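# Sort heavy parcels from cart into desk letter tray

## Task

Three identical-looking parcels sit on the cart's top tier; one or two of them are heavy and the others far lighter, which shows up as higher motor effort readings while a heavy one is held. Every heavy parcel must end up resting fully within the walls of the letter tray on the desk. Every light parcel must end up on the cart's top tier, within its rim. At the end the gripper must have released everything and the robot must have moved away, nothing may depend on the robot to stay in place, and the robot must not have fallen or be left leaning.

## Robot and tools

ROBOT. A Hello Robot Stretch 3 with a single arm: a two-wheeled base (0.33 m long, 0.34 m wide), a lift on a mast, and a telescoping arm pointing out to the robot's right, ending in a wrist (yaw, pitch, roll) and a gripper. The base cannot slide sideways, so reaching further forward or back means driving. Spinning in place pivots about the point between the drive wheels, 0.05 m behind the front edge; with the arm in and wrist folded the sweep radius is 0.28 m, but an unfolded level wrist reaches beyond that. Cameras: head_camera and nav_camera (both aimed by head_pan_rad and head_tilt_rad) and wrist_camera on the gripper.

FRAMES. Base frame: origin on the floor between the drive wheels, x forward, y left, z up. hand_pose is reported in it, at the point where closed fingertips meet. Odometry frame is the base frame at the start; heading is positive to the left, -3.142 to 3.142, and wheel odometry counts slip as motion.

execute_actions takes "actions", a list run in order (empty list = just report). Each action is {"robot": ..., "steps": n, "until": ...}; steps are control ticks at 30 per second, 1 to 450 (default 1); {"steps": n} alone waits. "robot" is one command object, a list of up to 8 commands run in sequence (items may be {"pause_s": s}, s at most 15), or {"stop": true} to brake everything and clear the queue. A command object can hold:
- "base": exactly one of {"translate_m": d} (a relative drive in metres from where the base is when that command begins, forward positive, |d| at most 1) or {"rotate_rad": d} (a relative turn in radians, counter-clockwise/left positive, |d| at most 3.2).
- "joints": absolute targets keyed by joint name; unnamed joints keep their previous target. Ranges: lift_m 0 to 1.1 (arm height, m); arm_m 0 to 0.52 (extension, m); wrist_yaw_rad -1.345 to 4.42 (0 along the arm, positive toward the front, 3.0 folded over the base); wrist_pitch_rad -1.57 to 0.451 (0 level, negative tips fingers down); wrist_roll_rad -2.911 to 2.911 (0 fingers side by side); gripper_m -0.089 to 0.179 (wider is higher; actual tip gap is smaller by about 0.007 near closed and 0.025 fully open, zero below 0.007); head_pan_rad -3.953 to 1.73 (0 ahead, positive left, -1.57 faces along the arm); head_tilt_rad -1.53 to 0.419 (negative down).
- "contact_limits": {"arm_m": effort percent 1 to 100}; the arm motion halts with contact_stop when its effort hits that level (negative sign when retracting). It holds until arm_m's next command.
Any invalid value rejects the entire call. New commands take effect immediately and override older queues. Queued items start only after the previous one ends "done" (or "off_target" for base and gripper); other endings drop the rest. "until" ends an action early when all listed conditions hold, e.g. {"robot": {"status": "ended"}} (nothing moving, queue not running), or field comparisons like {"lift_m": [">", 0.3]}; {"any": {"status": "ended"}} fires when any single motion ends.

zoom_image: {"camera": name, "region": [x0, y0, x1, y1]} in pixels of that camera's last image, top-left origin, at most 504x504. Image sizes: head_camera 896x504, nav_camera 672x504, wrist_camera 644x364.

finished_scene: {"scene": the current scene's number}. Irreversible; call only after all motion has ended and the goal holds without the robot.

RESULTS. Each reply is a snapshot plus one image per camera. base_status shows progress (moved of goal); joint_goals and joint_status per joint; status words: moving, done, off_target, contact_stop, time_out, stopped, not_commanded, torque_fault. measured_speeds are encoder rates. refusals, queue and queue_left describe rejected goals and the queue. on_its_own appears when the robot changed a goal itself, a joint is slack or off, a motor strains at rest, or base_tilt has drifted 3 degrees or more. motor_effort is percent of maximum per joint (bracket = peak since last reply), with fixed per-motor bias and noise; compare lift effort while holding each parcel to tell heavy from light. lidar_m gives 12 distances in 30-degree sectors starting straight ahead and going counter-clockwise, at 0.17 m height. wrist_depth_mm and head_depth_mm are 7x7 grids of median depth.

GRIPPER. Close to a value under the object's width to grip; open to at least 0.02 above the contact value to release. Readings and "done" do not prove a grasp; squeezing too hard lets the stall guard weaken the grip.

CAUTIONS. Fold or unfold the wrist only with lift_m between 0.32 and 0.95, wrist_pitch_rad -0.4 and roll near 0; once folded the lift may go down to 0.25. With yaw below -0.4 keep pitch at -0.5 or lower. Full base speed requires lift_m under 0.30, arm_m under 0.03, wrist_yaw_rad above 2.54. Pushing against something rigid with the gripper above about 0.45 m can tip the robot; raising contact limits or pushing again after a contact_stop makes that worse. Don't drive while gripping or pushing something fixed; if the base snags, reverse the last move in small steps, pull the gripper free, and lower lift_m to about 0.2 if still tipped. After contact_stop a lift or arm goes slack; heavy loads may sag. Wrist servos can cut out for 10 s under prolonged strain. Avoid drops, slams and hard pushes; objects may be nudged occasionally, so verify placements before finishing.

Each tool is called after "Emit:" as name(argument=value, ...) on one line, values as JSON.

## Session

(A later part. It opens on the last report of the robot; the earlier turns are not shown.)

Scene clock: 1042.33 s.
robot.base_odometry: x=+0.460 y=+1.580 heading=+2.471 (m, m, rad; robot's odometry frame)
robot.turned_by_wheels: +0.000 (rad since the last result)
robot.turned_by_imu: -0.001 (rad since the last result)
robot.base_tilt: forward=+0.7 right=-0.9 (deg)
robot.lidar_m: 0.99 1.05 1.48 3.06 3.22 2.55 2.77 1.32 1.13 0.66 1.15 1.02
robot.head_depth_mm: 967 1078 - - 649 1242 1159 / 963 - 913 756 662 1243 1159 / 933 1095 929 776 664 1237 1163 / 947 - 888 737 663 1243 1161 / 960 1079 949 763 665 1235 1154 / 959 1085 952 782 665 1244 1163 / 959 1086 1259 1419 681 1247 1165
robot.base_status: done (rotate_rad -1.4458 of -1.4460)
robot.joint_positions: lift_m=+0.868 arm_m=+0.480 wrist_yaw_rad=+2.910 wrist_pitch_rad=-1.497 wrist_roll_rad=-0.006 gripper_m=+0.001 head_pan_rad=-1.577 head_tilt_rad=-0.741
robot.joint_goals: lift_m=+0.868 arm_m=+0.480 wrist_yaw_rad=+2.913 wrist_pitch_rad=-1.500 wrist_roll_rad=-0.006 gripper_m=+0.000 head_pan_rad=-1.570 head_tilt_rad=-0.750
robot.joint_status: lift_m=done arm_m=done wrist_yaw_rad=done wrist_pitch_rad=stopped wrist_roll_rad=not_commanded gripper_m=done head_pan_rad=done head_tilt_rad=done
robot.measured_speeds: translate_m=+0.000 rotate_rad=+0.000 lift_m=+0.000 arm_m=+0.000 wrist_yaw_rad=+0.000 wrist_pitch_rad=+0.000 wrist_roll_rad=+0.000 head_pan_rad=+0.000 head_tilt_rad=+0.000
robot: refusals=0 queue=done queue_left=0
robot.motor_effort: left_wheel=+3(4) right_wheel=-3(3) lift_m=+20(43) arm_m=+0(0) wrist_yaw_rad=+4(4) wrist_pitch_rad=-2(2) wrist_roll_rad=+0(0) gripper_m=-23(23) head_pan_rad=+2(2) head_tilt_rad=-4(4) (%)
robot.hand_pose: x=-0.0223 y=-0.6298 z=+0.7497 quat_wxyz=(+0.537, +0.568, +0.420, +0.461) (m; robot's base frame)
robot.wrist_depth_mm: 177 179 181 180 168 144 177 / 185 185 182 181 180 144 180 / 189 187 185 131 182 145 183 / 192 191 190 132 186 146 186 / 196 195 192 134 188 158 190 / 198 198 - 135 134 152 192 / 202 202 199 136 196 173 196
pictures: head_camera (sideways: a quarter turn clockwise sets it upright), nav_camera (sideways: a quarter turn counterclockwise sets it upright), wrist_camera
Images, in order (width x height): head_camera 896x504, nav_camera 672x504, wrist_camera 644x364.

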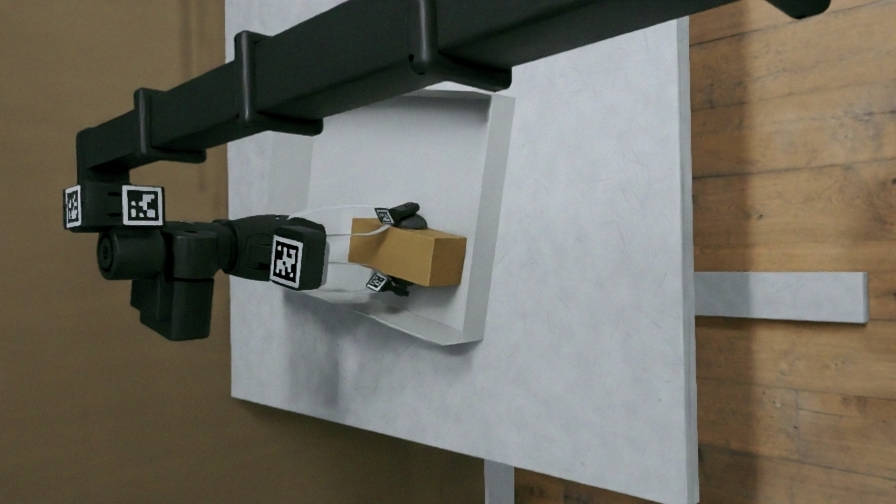

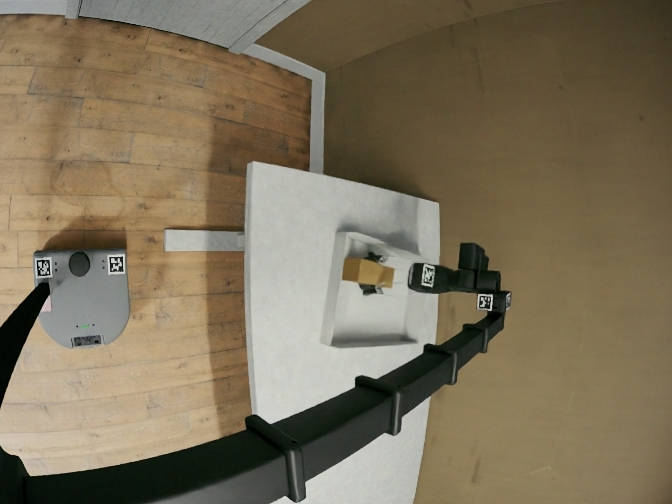

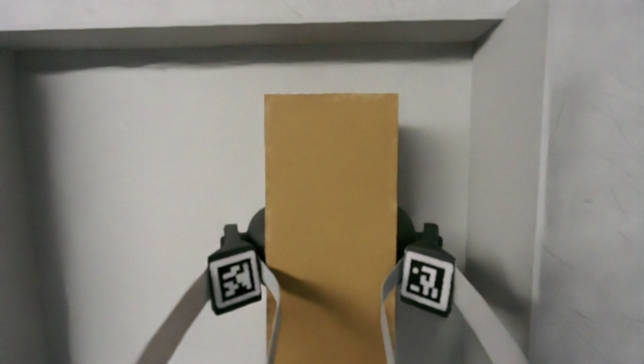

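Emit:
execute_actions(actions=[{"robot": [{"joints": {"lift_m": 0.865}}, {"joints": {"gripper_m": 0.088}}], "steps": 90, "until": {"robot": {"status": "ended"}}}])

Scene clock: 1164.20 s.
robot.base_odometry: x=+0.460 y=+1.580 heading=+2.471 (m, m, rad; robot's odometry frame)
robot.turned_by_wheels: +0.000 (rad since the last result)
robot.turned_by_imu: -0.001 (rad since the last result)
robot.base_tilt: forward=+0.7 right=-0.9 (deg)
robot.lidar_m: 0.99 1.06 1.47 3.05 3.23 2.55 2.77 1.32 1.13 0.66 1.15 1.02
robot.head_depth_mm: 968 1078 - - 642 1244 1160 / 962 - 915 758 664 1241 1161 / 941 1094 930 775 664 1238 1162 / 947 - 888 743 664 1241 1160 / 963 1082 950 756 664 1236 1154 / 958 1085 951 783 666 1245 1165 / 959 1088 1258 1410 681 1246 1165
robot.base_status: done (rotate_rad -1.4458 of -1.4460)
robot.joint_positions: lift_m=+0.865 arm_m=+0.480 wrist_yaw_rad=+2.910 wrist_pitch_rad=-1.498 wrist_roll_rad=-0.006 gripper_m=+0.088 head_pan_rad=-1.577 head_tilt_rad=-0.741
robot.joint_goals: lift_m=+0.865 arm_m=+0.480 wrist_yaw_rad=+2.913 wrist_pitch_rad=-1.500 wrist_roll_rad=-0.006 gripper_m=+0.088 head_pan_rad=-1.570 head_tilt_rad=-0.750
robot.joint_status: lift_m=done arm_m=done wrist_yaw_rad=done wrist_pitch_rad=stopped wrist_roll_rad=not_commanded gripper_m=done head_pan_rad=done head_tilt_rad=done
robot.measured_speeds: translate_m=+0.000 rotate_rad=+0.000 lift_m=+0.000 arm_m=+0.000 wrist_yaw_rad=+0.000 wrist_pitch_rad=+0.000 wrist_roll_rad=+0.000 head_pan_rad=+0.000 head_tilt_rad=+0.000
robot: refusals=0 queue=done queue_left=0
robot.motor_effort: left_wheel=+3(3) right_wheel=-3(3) lift_m=+19(20) arm_m=+0(0) wrist_yaw_rad=+4(4) wrist_pitch_rad=-1(1) wrist_roll_rad=+0(0) gripper_m=-1(98) head_pan_rad=+3(3) head_tilt_rad=-4(4) (%)
robot.hand_pose: x=-0.0224 y=-0.6300 z=+0.7467 quat_wxyz=(+0.537, +0.568, +0.420, +0.461) (m; robot's base frame)
robot.wrist_depth_mm: 178 179 179 167 169 142 175 / 183 181 180 179 178 144 178 / 186 185 183 130 180 145 181 / 189 188 187 133 184 145 184 / 192 191 189 135 160 145 187 / 196 194 194 137 138 140 190 / 200 198 198 140 193 172 194
pictures: head_camera (sideways: a quarter turn clockwise sets it upright), nav_camera (sideways: a quarter turn counterclockwise sets it upright), wrist_camera
Images, in order (width x height): head_camera 896x504, nav_camera 672x504, wrist_camera 644x364.

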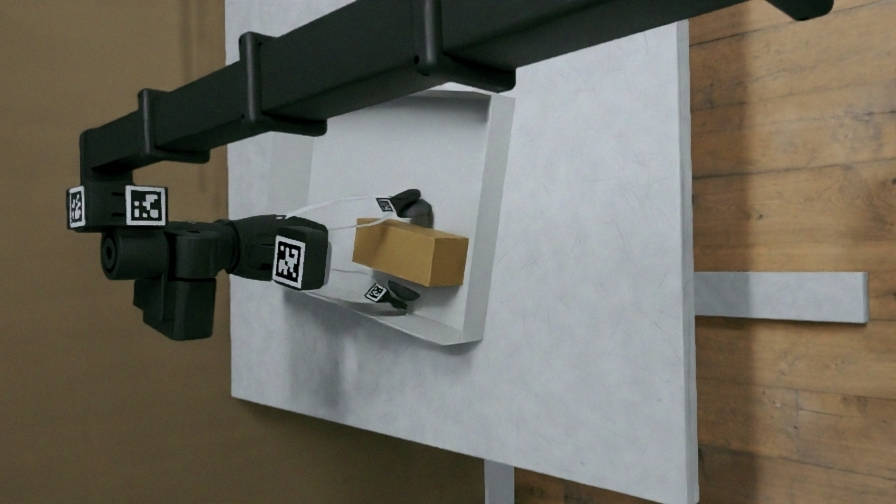

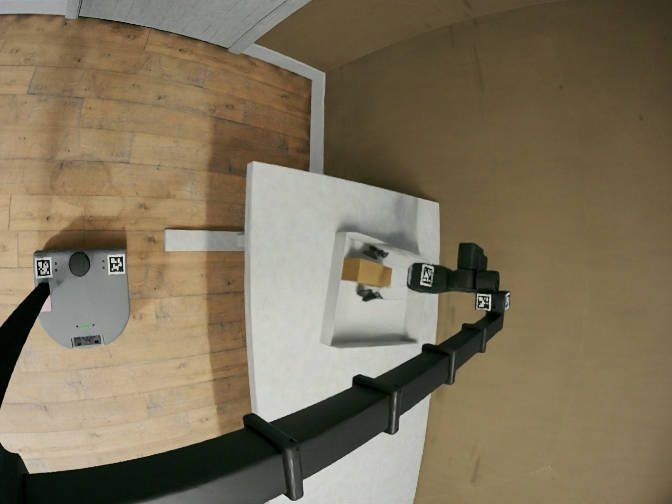

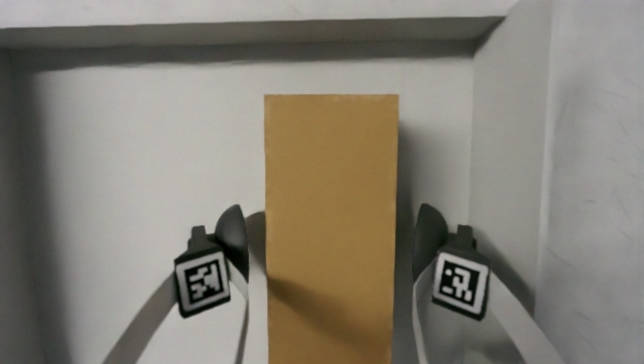

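Emit:
execute_actions(actions=[{"robot": {"joints": {"lift_m": 0.94}}, "steps": 60, "until": {"robot": {"lift_m": [">", 0.925]}}}, {"robot": {"base": {"rotate_rad": 1.46}, "joints": {"arm_m": 0.002}}, "steps": 150, "until": {"robot": {"arm_m": ["<", 0.18], "rotate_rad": [">", 0.8]}}}, {"robot": {"joints": {"lift_m": 0.292, "wrist_pitch_rad": -0.4, "wrist_yaw_rad": 2.62, "gripper_m": 0.06}}, "steps": 120, "until": {"robot": {"base_status": ["!=", "moving"]}}}, {"robot": {"base": {"translate_m": 1.0}}, "steps": 240, "until": {"robot": {"lift_m": ["<", 0.299], "arm_m": ["<", 0.03]}}}, {"robot": {"base": {"translate_m": 1.0}}, "steps": 240, "until": {"robot": {"x": ["<", -0.25]}}}, {"robot": {"base": {"translate_m": 0.93}}, "steps": 150, "until": {"robot": {"x": ["<", -0.577]}}}, {"robot": {"joints": {"lift_m": 0.905}}, "steps": 60, "until": {"robot": {"lift_m": [">", 0.38]}}}, {"robot": {"joints": {"wrist_pitch_rad": -1.5, "wrist_yaw_rad": 2.939, "gripper_m": 0.10, "arm_m": 0.12}}, "steps": 60, "until": {"robot": {"lift_m": [">", 0.45]}}}])

Emit:
execute_actions(actions=[{"steps": 150, "until": {"robot": {"lift_m": [">", 0.895], "x": ["<", -0.86]}}}, {"robot": {"joints": {"arm_m": 0.434}}, "steps": 120, "until": {"robot": {"arm_m": [">", 0.33]}}}, {"robot": {"joints": {"lift_m": 0.865}}, "steps": 120, "until": {"robot": {"status": "ended"}}}])

Scene clock: 1223.77 s.
robot.base_odometry: x=-0.791 y=+0.318 heading=-2.352 (m, m, rad; robot's odometry frame)
robot.turned_by_wheels: +1.460 (rad since the last result)
robot.turned_by_imu: +1.466 (rad since the last result)
robot.base_tilt: forward=+1.0 right=-3.1 (deg)
robot.lidar_m: 1.27 1.28 1.70 2.62 2.92 2.76 2.44 1.33 0.92 0.37 0.39 0.57
robot.head_depth_mm: 787 896 1043 1250 1458 1307 1163 / 778 885 1031 1230 1444 1310 1179 / 768 873 1011 1211 1431 1309 1180 / 759 860 997 1182 1417 1309 1203 / 750 852 981 862 927 926 1102 / 743 839 970 809 734 909 1115 / 735 831 938 843 734 911 1112
robot.base_status: moving (translate_m +0.7608 of +0.9300)
robot.joint_positions: lift_m=+0.452 arm_m=+0.030 wrist_yaw_rad=+2.930 wrist_pitch_rad=-1.178 wrist_roll_rad=-0.006 gripper_m=+0.100 head_pan_rad=-1.577 head_tilt_rad=-0.741
robot.joint_goals: lift_m=+0.905 arm_m=+0.120 wrist_yaw_rad=+2.939 wrist_pitch_rad=-1.500 wrist_roll_rad=-0.006 gripper_m=+0.100 head_pan_rad=-1.570 head_tilt_rad=-0.750
robot.joint_status: lift_m=moving arm_m=moving wrist_yaw_rad=moving wrist_pitch_rad=moving wrist_roll_rad=not_commanded gripper_m=moving head_pan_rad=done head_tilt_rad=done
robot.measured_speeds: translate_m=+0.100 rotate_rad=+0.000 lift_m=+0.110 arm_m=+0.087 wrist_yaw_rad=+0.200 wrist_pitch_rad=-1.823 wrist_roll_rad=+0.000 head_pan_rad=+0.000 head_tilt_rad=+0.000
robot: refusals=0 queue=running queue_left=0
robot.motor_effort: left_wheel=-3(8) right_wheel=+7(11) lift_m=+41(40) arm_m=+0(4) wrist_yaw_rad=+6(5) wrist_pitch_rad=+0(10) wrist_roll_rad=+0(1) gripper_m=+12(94) head_pan_rad=+2(2) head_tilt_rad=-3(4) (%)
robot.hand_pose: x=-0.0053 y=-0.1010 z=+0.3449 quat_wxyz=(+0.452, +0.624, +0.330, +0.545) (m; robot's base frame)
robot.wrist_depth_mm: 604 591 604 588 580 581 575 / 584 582 - 566 566 553 552 / 559 - - - 549 543 542 / 541 - - - 530 524 517 / 529 - - - 512 508 505 / 519 - - - 496 493 492 / 494 490 484 484 482 484 472
pictures: head_camera (sideways: a quarter turn clockwise sets it upright), nav_camera (sideways: a quarter turn counterclockwise sets it upright), wrist_camera
Images, in order (width x height): head_camera 896x504, nav_camera 672x504, wrist_camera 644x364.

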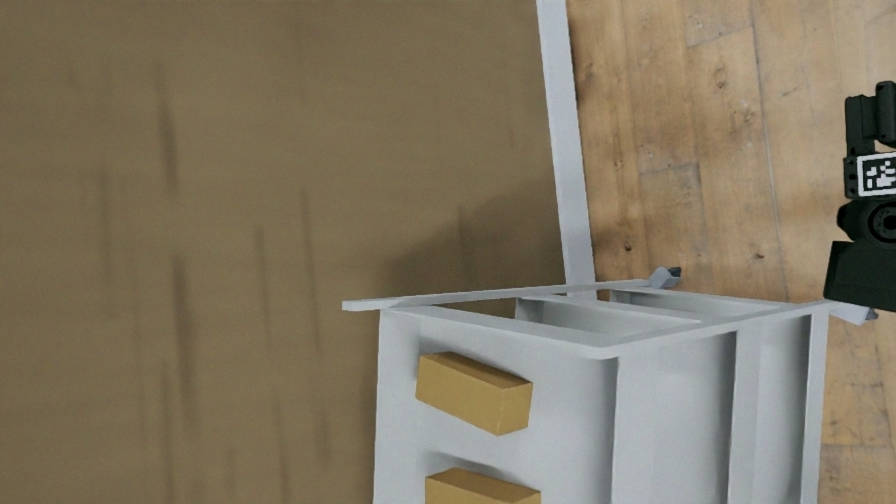

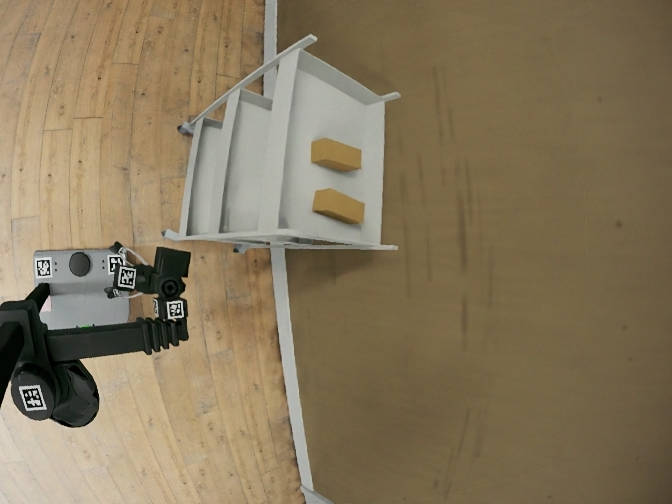

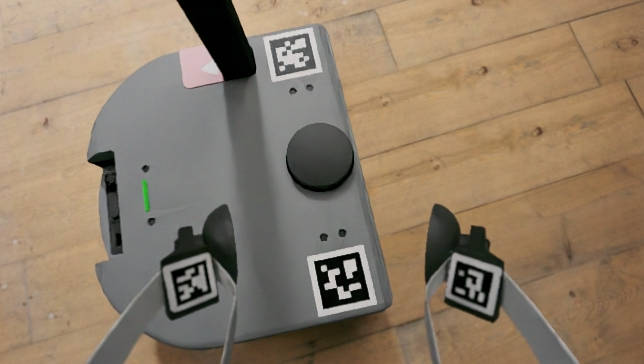

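Scene clock: 1231.23 s.
robot.base_odometry: x=-0.910 y=+0.198 heading=-2.352 (m, m, rad; robot's odometry frame)
robot.turned_by_wheels: +0.000 (rad since the last result)
robot.turned_by_imu: -0.001 (rad since the last result)
robot.base_tilt: forward=+0.8 right=-0.9 (deg)
robot.lidar_m: 1.10 1.11 1.46 2.82 2.65 2.93 2.60 1.32 0.37 0.37 0.40 1.13
robot.head_depth_mm: 774 879 - - 1443 1296 1159 / 763 - 1040 1216 1433 1312 1159 / 746 888 967 873 718 939 1124 / 745 - - 807 732 924 1107 / 739 815 943 831 734 923 1109 / 731 826 932 864 734 927 1127 / 724 818 920 863 733 945 1123
robot.base_status: done (translate_m +0.9300 of +0.9300)
robot.joint_positions: lift_m=+0.865 arm_m=+0.434 wrist_yaw_rad=+2.936 wrist_pitch_rad=-1.496 wrist_roll_rad=-0.006 gripper_m=+0.100 head_pan_rad=-1.577 head_tilt_rad=-0.741
robot.joint_goals: lift_m=+0.865 arm_m=+0.434 wrist_yaw_rad=+2.939 wrist_pitch_rad=-1.500 wrist_roll_rad=-0.006 gripper_m=+0.100 head_pan_rad=-1.570 head_tilt_rad=-0.750
robot.joint_status: lift_m=done arm_m=done wrist_yaw_rad=done wrist_pitch_rad=done wrist_roll_rad=not_commanded gripper_m=done head_pan_rad=done head_tilt_rad=done
robot.measured_speeds: translate_m=+0.000 rotate_rad=+0.000 lift_m=+0.000 arm_m=+0.000 wrist_yaw_rad=+0.000 wrist_pitch_rad=+0.000 wrist_roll_rad=+0.000 head_pan_rad=+0.000 head_tilt_rad=+0.000
robot: refusals=0 queue=done queue_left=0
robot.motor_effort: left_wheel=-4(7) right_wheel=+5(9) lift_m=+16(35) arm_m=+0(1) wrist_yaw_rad=+4(4) wrist_pitch_rad=-2(0) wrist_roll_rad=+0(0) gripper_m=+0(4) head_pan_rad=+2(3) head_tilt_rad=-4(3) (%)
robot.hand_pose: x=-0.0221 y=-0.5836 z=+0.7469 quat_wxyz=(+0.531, +0.563, +0.427, +0.468) (m; robot's base frame)
robot.wrist_depth_mm: 906 221 237 235 233 232 230 / 919 910 240 238 237 234 233 / 942 940 245 241 241 189 236 / 962 944 248 194 246 192 240 / 976 953 253 198 250 196 244 / - 967 257 201 255 197 251 / - 806 261 205 258 256 254
pictures: head_camera (sideways: a quarter turn clockwise sets it upright), nav_camera (sideways: a quarter turn counterclockwise sets it upright), wrist_camera
Images, in order (width x height): head_camera 896x504, nav_camera 672x504, wrist_camera 644x364.

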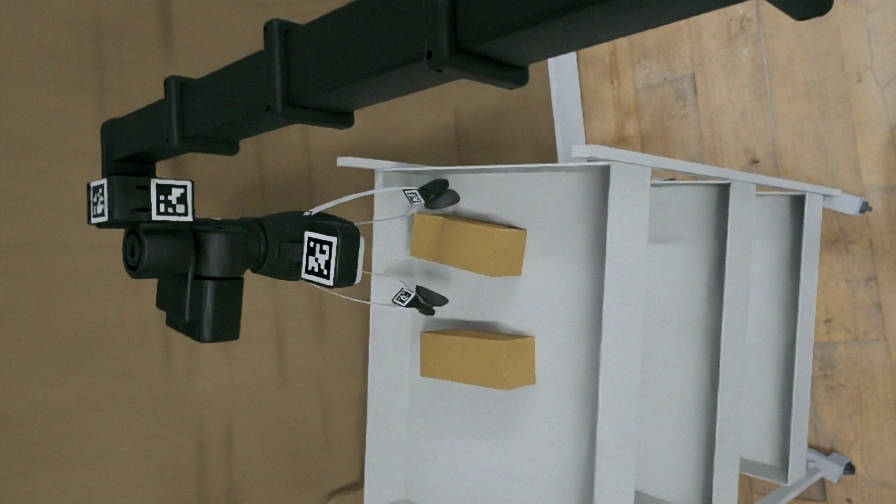

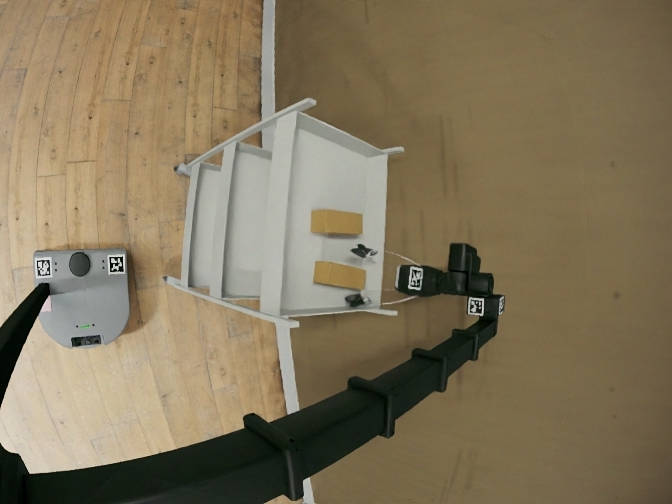

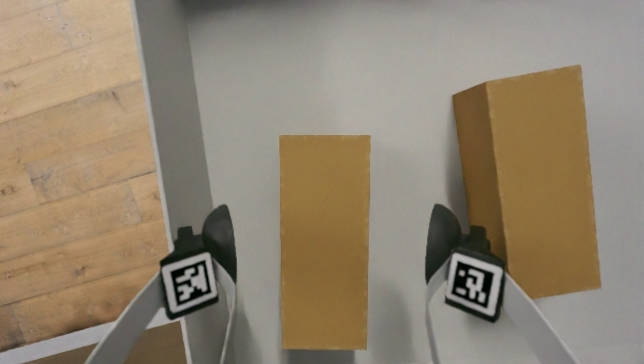

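Emit:
execute_actions(actions=[{"robot": {"base": {"translate_m": -0.006}, "joints": {"arm_m": 0.446, "lift_m": 0.806}}, "steps": 60, "until": {"robot": {"status": "ended"}}}])

Scene clock: 1251.27 s.
robot.base_odometry: x=-0.906 y=+0.202 heading=-2.352 (m, m, rad; robot's odometry frame)
robot.turned_by_wheels: +0.000 (rad since the last result)
robot.turned_by_imu: -0.001 (rad since the last result)
robot.base_tilt: forward=+0.7 right=-0.9 (deg)
robot.lidar_m: 1.11 1.12 1.47 2.80 2.66 2.92 2.60 1.32 0.91 0.37 0.41 1.13
robot.head_depth_mm: 777 884 1020 1199 - - 1160 / 766 857 - 1256 1432 1308 1163 / 757 825 978 893 747 923 1126 / 748 819 - 804 732 924 1108 / 739 829 960 830 733 927 1111 / 732 829 934 843 733 926 1125 / 722 818 921 864 735 944 1115
robot.base_status: done (translate_m -0.0060 of -0.0060)
robot.joint_positions: lift_m=+0.806 arm_m=+0.446 wrist_yaw_rad=+2.936 wrist_pitch_rad=-1.496 wrist_roll_rad=-0.006 gripper_m=+0.100 head_pan_rad=-1.577 head_tilt_rad=-0.741
robot.joint_goals: lift_m=+0.806 arm_m=+0.446 wrist_yaw_rad=+2.939 wrist_pitch_rad=-1.500 wrist_roll_rad=-0.006 gripper_m=+0.100 head_pan_rad=-1.570 head_tilt_rad=-0.750
robot.joint_status: lift_m=done arm_m=done wrist_yaw_rad=done wrist_pitch_rad=done wrist_roll_rad=not_commanded gripper_m=done head_pan_rad=done head_tilt_rad=done
robot.measured_speeds: translate_m=+0.000 rotate_rad=+0.000 lift_m=+0.000 arm_m=+0.000 wrist_yaw_rad=+0.000 wrist_pitch_rad=+0.000 wrist_roll_rad=+0.000 head_pan_rad=+0.000 head_tilt_rad=+0.000
robot: refusals=0 queue=done queue_left=0
robot.motor_effort: left_wheel=-4(7) right_wheel=+5(7) lift_m=+16(14) arm_m=+0(0) wrist_yaw_rad=+4(4) wrist_pitch_rad=-2(2) wrist_roll_rad=+0(0) gripper_m=-1(0) head_pan_rad=+3(2) head_tilt_rad=-4(4) (%)
robot.hand_pose: x=-0.0221 y=-0.5956 z=+0.6879 quat_wxyz=(+0.531, +0.563, +0.427, +0.468) (m; robot's base frame)
robot.wrist_depth_mm: 843 163 179 178 177 174 125 / 862 158 182 180 179 175 127 / 868 154 185 132 182 180 129 / 899 150 188 134 185 184 132 / 902 144 190 136 187 187 135 / 924 142 194 139 190 185 137 / 938 158 197 141 195 195 193
pictures: head_camera (sideways: a quarter turn clockwise sets it upright), nav_camera (sideways: a quarter turn counterclockwise sets it upright), wrist_camera
Images, in order (width x height): head_camera 896x504, nav_camera 672x504, wrist_camera 644x364.

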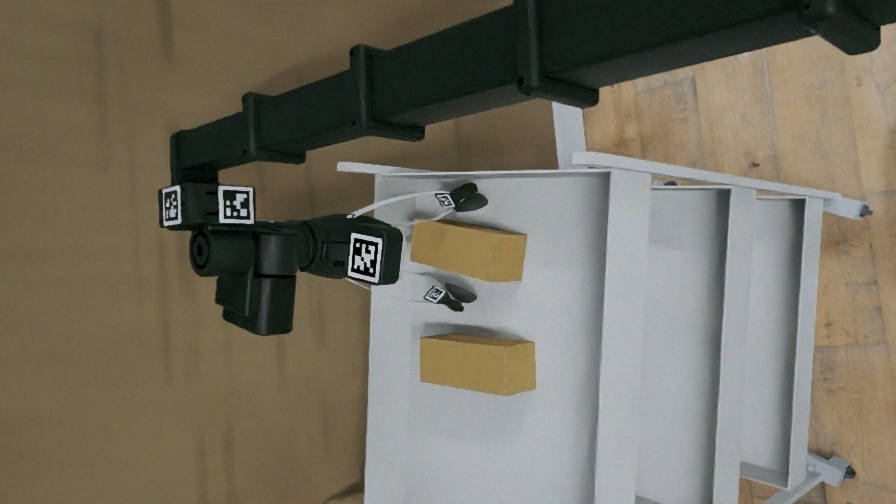

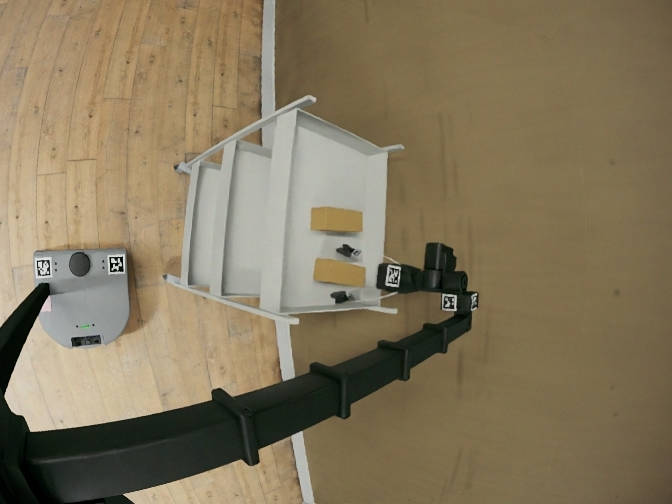

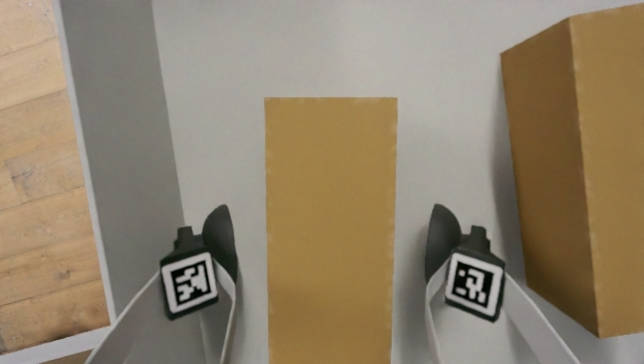

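Emit:
execute_actions(actions=[{"robot": {"joints": {"gripper_m": 0.0}}, "steps": 60, "until": {"robot": {"status": "ended"}}}, {"robot": {"joints": {"lift_m": 0.905}}, "steps": 60, "until": {"robot": {"lift_m": [">", 0.86]}}}, {"robot": {"joints": {"arm_m": 0.002}}, "steps": 120, "until": {"robot": {"arm_m": ["<", 0.2]}}}, {"robot": {"base": {"translate_m": -1.0}}, "steps": 60, "until": {"robot": {"arm_m": ["<", 0.12]}}}, {"robot": {"joints": {"lift_m": 0.292, "wrist_yaw_rad": 2.62}}, "steps": 200, "until": {"robot": {"lift_m": ["<", 0.5]}}}, {"robot": {"joints": {"wrist_pitch_rad": -0.4}}, "steps": 120, "until": {"robot": {"lift_m": ["<", 0.299], "arm_m": ["<", 0.03]}}}, {"robot": {"base": {"translate_m": -1.0}}, "steps": 200, "until": {"robot": {"x": [">", -0.2]}}}, {"robot": {"base": {"translate_m": -0.932}}, "steps": 150, "until": {"robot": {"x": [">", 0.052]}}}, {"robot": {"joints": {"lift_m": 0.945}}, "steps": 60, "until": {"robot": {"lift_m": [">", 0.38]}}}, {"robot": {"joints": {"wrist_pitch_rad": -1.5, "wrist_yaw_rad": 3.066}}, "steps": 240, "until": {"robot": {"lift_m": [">", 0.79], "base_status": ["!=", "moving"]}}}, {"robot": {"base": {"rotate_rad": -1.6127}, "joints": {"arm_m": 0.468}}, "steps": 180, "until": {"robot": {"status": "ended"}}}])

Scene clock: 1359.57 s.
robot.base_odometry: x=+0.458 y=+1.578 heading=+2.319 (m, m, rad; robot's odometry frame)
robot.turned_by_wheels: -1.612 (rad since the last result)
robot.turned_by_imu: -1.623 (rad since the last result)
robot.base_tilt: forward=+0.8 right=-0.8 (deg)
robot.lidar_m: 0.99 1.00 1.28 1.89 3.08 2.84 2.56 1.32 1.19 0.66 0.67 1.07
robot.head_depth_mm: 999 - - 777 662 1282 1160 / - 1113 945 778 664 1284 1160 / 1024 1111 939 776 663 1265 1157 / - - 803 757 664 1261 1164 / 937 1081 943 744 665 1207 1131 / 951 1073 941 748 666 615 1163 / 936 1051 953 785 667 603 1164
robot.base_status: done (rotate_rad -1.6125 of -1.6127)
robot.joint_positions: lift_m=+0.944 arm_m=+0.468 wrist_yaw_rad=+3.063 wrist_pitch_rad=-1.497 wrist_roll_rad=-0.006 gripper_m=+0.001 head_pan_rad=-1.577 head_tilt_rad=-0.741
robot.joint_goals: lift_m=+0.945 arm_m=+0.468 wrist_yaw_rad=+3.066 wrist_pitch_rad=-1.500 wrist_roll_rad=-0.006 gripper_m=+0.000 head_pan_rad=-1.570 head_tilt_rad=-0.750
robot.joint_status: lift_m=done arm_m=done wrist_yaw_rad=done wrist_pitch_rad=done wrist_roll_rad=not_commanded gripper_m=done head_pan_rad=done head_tilt_rad=done
robot.measured_speeds: translate_m=+0.000 rotate_rad=+0.000 lift_m=+0.000 arm_m=+0.000 wrist_yaw_rad=+0.000 wrist_pitch_rad=+0.000 wrist_roll_rad=+0.000 head_pan_rad=+0.000 head_tilt_rad=+0.000
robot: refusals=0 queue=done queue_left=0
robot.motor_effort: left_wheel=+3(9) right_wheel=-3(8) lift_m=+41(38) arm_m=+0(3) wrist_yaw_rad=+4(9) wrist_pitch_rad=-2(32) wrist_roll_rad=+0(0) gripper_m=-23(100) head_pan_rad=+2(2) head_tilt_rad=-3(4) (%)
robot.hand_pose: x=-0.0215 y=-0.6179 z=+0.8257 quat_wxyz=(+0.500, +0.535, +0.462, +0.501) (m; robot's base frame)
robot.wrist_depth_mm: 260 260 256 254 253 252 250 / 264 262 258 247 255 253 224 / 269 266 260 129 242 207 225 / 274 272 265 131 212 210 226 / 279 277 233 133 212 214 238 / 285 282 - 135 135 243 240 / 291 288 280 137 277 275 252
pictures: head_camera (sideways: a quarter turn clockwise sets it upright), nav_camera (sideways: a quarter turn counterclockwise sets it upright), wrist_camera
replaced: robot.wrist_pitch_rad: its motion had ended off_target
Images, in order (width x height): head_camera 896x504, nav_camera 672x504, wrist_camera 644x364.

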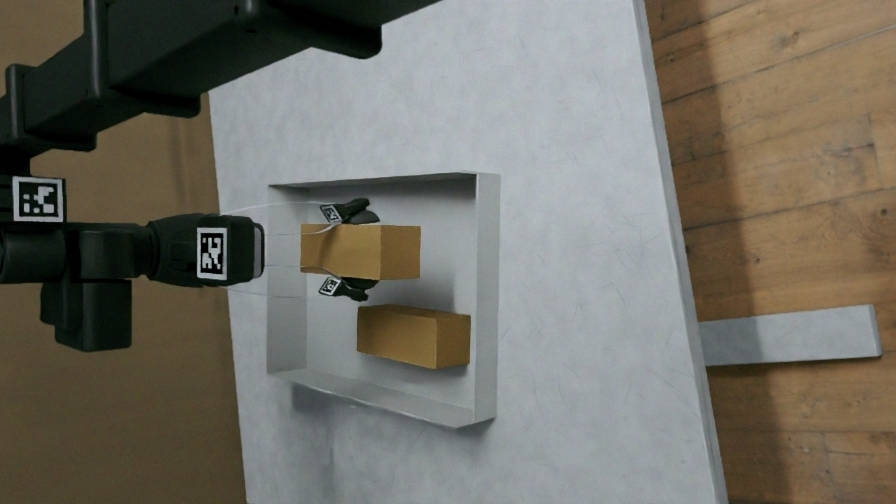

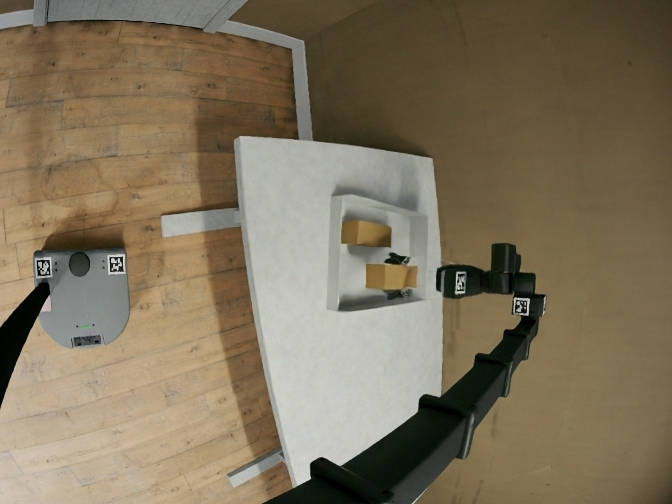

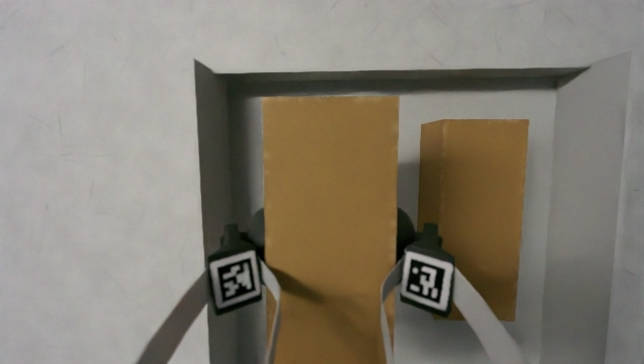

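Emit:
zoom_image(camera="wrist_camera", region=[160, 40, 640, 364])

Region (160, 40, 640, 364) of wrist_camera's 644x364 image, scaled by 1.050; it fills the top 340 rows of this view, and the rest is white.

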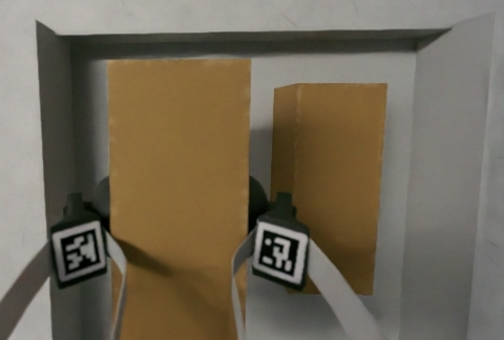

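Emit:
execute_actions(actions=[{"robot": {"base": {"translate_m": -0.005}, "joints": {"lift_m": 0.865}}, "steps": 60, "until": {"robot": {"status": "ended"}}}])

Scene clock: 1378.47 s.
robot.base_odometry: x=+0.461 y=+1.574 heading=+2.319 (m, m, rad; robot's odometry frame)
robot.turned_by_wheels: +0.000 (rad since the last result)
robot.turned_by_imu: +0.000 (rad since the last result)
robot.base_tilt: forward=+0.8 right=-0.8 (deg)
robot.lidar_m: 0.99 1.01 1.28 1.89 3.09 2.82 2.55 1.32 1.19 0.66 0.67 1.08
robot.head_depth_mm: 1027 1139 - - 641 1284 1160 / 1009 - 914 779 664 1284 1162 / 974 1117 942 757 662 1263 1160 / 969 - 891 725 663 1261 1161 / 964 1081 939 743 665 1212 1148 / 949 1073 924 759 667 613 1163 / 936 1055 952 785 665 614 1166
robot.base_status: done (translate_m -0.0050 of -0.0050)
robot.joint_positions: lift_m=+0.865 arm_m=+0.468 wrist_yaw_rad=+3.063 wrist_pitch_rad=-1.497 wrist_roll_rad=-0.006 gripper_m=+0.001 head_pan_rad=-1.577 head_tilt_rad=-0.741
robot.joint_goals: lift_m=+0.865 arm_m=+0.468 wrist_yaw_rad=+3.066 wrist_pitch_rad=-1.500 wrist_roll_rad=-0.006 gripper_m=+0.000 head_pan_rad=-1.570 head_tilt_rad=-0.750
robot.joint_status: lift_m=done arm_m=done wrist_yaw_rad=done wrist_pitch_rad=done wrist_roll_rad=not_commanded gripper_m=done head_pan_rad=done head_tilt_rad=done
robot.measured_speeds: translate_m=+0.000 rotate_rad=+0.000 lift_m=+0.000 arm_m=+0.000 wrist_yaw_rad=+0.000 wrist_pitch_rad=+0.000 wrist_roll_rad=+0.000 head_pan_rad=+0.000 head_tilt_rad=+0.000
robot: refusals=0 queue=done queue_left=0
robot.motor_effort: left_wheel=+4(3) right_wheel=-3(8) lift_m=+20(36) arm_m=+0(1) wrist_yaw_rad=+4(4) wrist_pitch_rad=-2(2) wrist_roll_rad=+0(0) gripper_m=-23(23) head_pan_rad=+2(2) head_tilt_rad=-4(3) (%)
robot.hand_pose: x=-0.0215 y=-0.6179 z=+0.7467 quat_wxyz=(+0.500, +0.535, +0.462, +0.501) (m; robot's base frame)
robot.wrist_depth_mm: 182 150 177 169 171 172 173 / 185 150 180 177 177 177 175 / 188 150 182 128 180 142 127 / 191 150 186 130 183 141 129 / 195 162 188 133 185 141 131 / 198 161 - 135 135 138 134 / 202 200 195 137 193 138 136
pictures: head_camera (sideways: a quarter turn clockwise sets it upright), nav_camera (sideways: a quarter turn counterclockwise sets it upright), wrist_camera
Images, in order (width x height): head_camera 896x504, nav_camera 672x504, wrist_camera 644x364.

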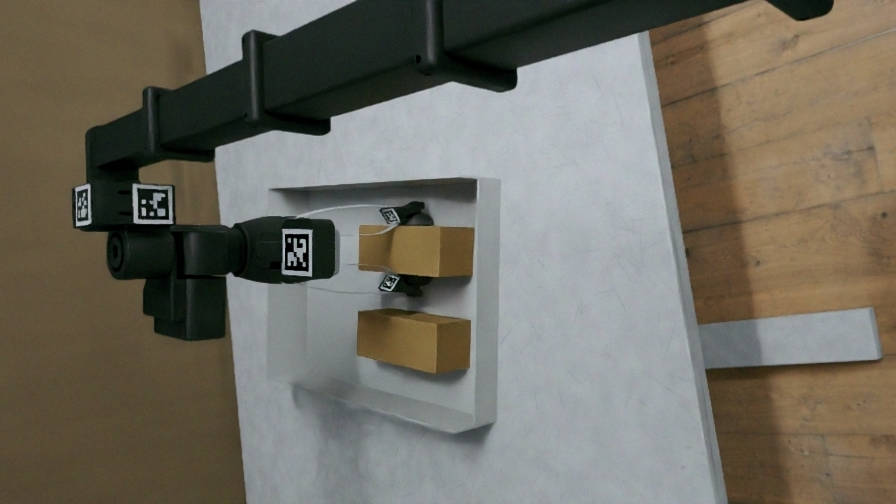

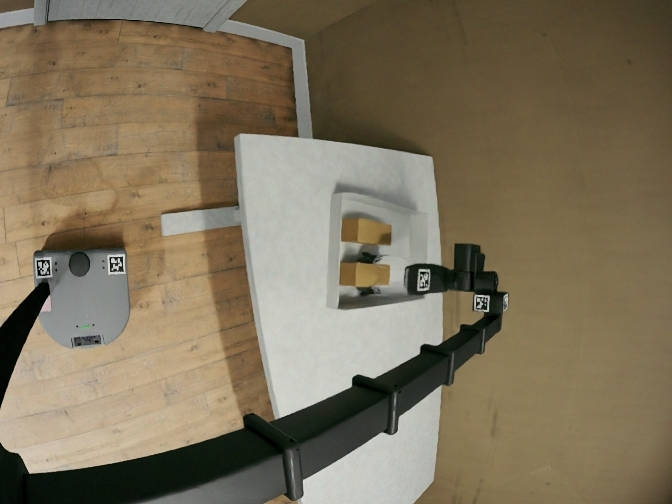

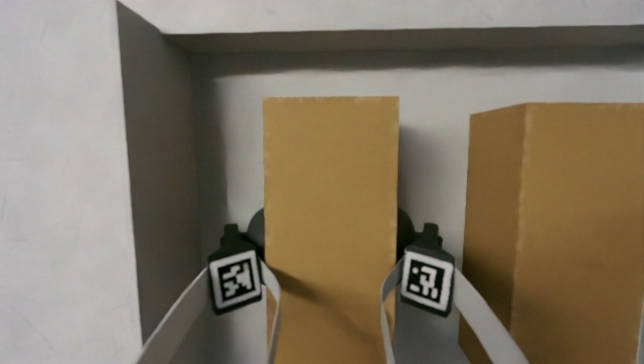

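Emit:
execute_actions(actions=[{"robot": [{"joints": {"lift_m": 0.863}}, {"joints": {"gripper_m": 0.082}}], "steps": 60, "until": {"robot": {"status": "ended"}}}, {"robot": {"joints": {"lift_m": 0.95}}, "steps": 60, "until": {"robot": {"lift_m": [">", 0.925]}}}, {"robot": {"joints": {"arm_m": 0.1}}, "steps": 150, "until": {"robot": {"status": "ended"}}}])

Scene clock: 1392.70 s.
robot.base_odometry: x=+0.461 y=+1.574 heading=+2.319 (m, m, rad; robot's odometry frame)
robot.turned_by_wheels: +0.000 (rad since the last result)
robot.turned_by_imu: -0.001 (rad since the last result)
robot.base_tilt: forward=+0.7 right=-0.9 (deg)
robot.lidar_m: 0.99 1.00 1.29 1.89 3.10 2.83 2.55 1.32 1.19 0.67 0.67 1.08
robot.head_depth_mm: 1030 1137 - 779 662 1305 1159 / 1015 1112 - 760 663 1285 1157 / 994 1108 - - - 1266 1158 / 981 1094 - - - 1270 1162 / 964 1082 964 722 665 1218 1146 / 949 1073 950 729 666 613 1166 / 937 1055 951 785 666 614 1165
robot.base_status: done (translate_m -0.0050 of -0.0050)
robot.joint_positions: lift_m=+0.950 arm_m=+0.100 wrist_yaw_rad=+3.063 wrist_pitch_rad=-1.497 wrist_roll_rad=-0.006 gripper_m=+0.082 head_pan_rad=-1.577 head_tilt_rad=-0.741
robot.joint_goals: lift_m=+0.950 arm_m=+0.100 wrist_yaw_rad=+3.066 wrist_pitch_rad=-1.500 wrist_roll_rad=-0.006 gripper_m=+0.082 head_pan_rad=-1.570 head_tilt_rad=-0.750
robot.joint_status: lift_m=done arm_m=done wrist_yaw_rad=done wrist_pitch_rad=done wrist_roll_rad=not_commanded gripper_m=done head_pan_rad=done head_tilt_rad=done
robot.measured_speeds: translate_m=+0.000 rotate_rad=+0.000 lift_m=+0.000 arm_m=+0.000 wrist_yaw_rad=+0.000 wrist_pitch_rad=+0.000 wrist_roll_rad=+0.000 head_pan_rad=+0.000 head_tilt_rad=+0.000
robot: refusals=0 queue=done queue_left=0
robot.motor_effort: left_wheel=+4(4) right_wheel=-3(3) lift_m=+36(39) arm_m=-3(4) wrist_yaw_rad=+4(4) wrist_pitch_rad=-2(2) wrist_roll_rad=+1(0) gripper_m=+1(94) head_pan_rad=+2(2) head_tilt_rad=-3(3) (%)
robot.hand_pose: x=-0.0215 y=-0.2503 z=+0.8309 quat_wxyz=(+0.500, +0.535, +0.462, +0.501) (m; robot's base frame)
robot.wrist_depth_mm: 989 - 987 - 973 963 956 / - - - - 990 989 982 / - - - - 995 996 983 / - - - - - - - / - - - - - 997 293 / - - - - 285 281 279 / - 297 292 290 287 287 284
pictures: head_camera (sideways: a quarter turn clockwise sets it upright), nav_camera (sideways: a quarter turn counterclockwise sets it upright), wrist_camera
Images, in order (width x height): head_camera 896x504, nav_camera 672x504, wrist_camera 644x364.

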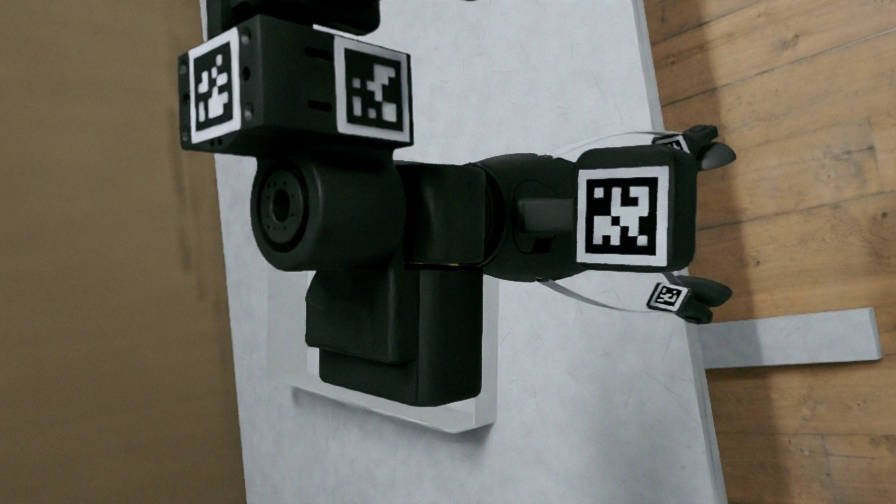

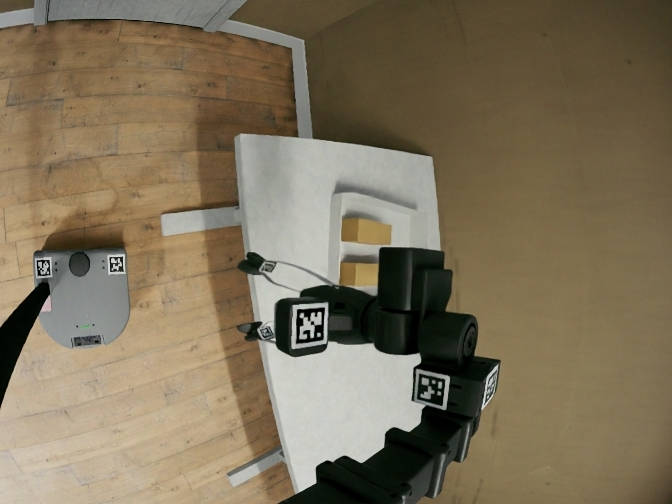

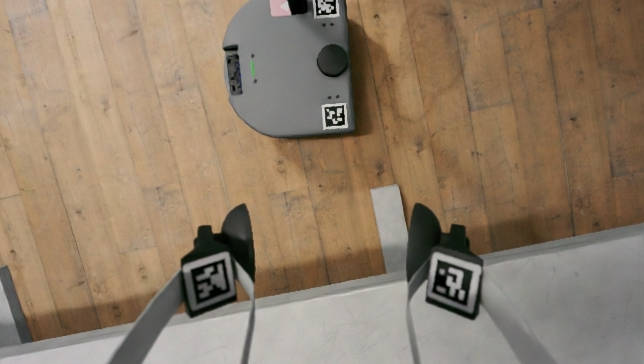

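Both heavy parcels are in the tray (seen in the nav view), the light one is on the cart, and the gripper is clear.

Emit:
finished_scene(scene=1)

The scene is finished: the task was done.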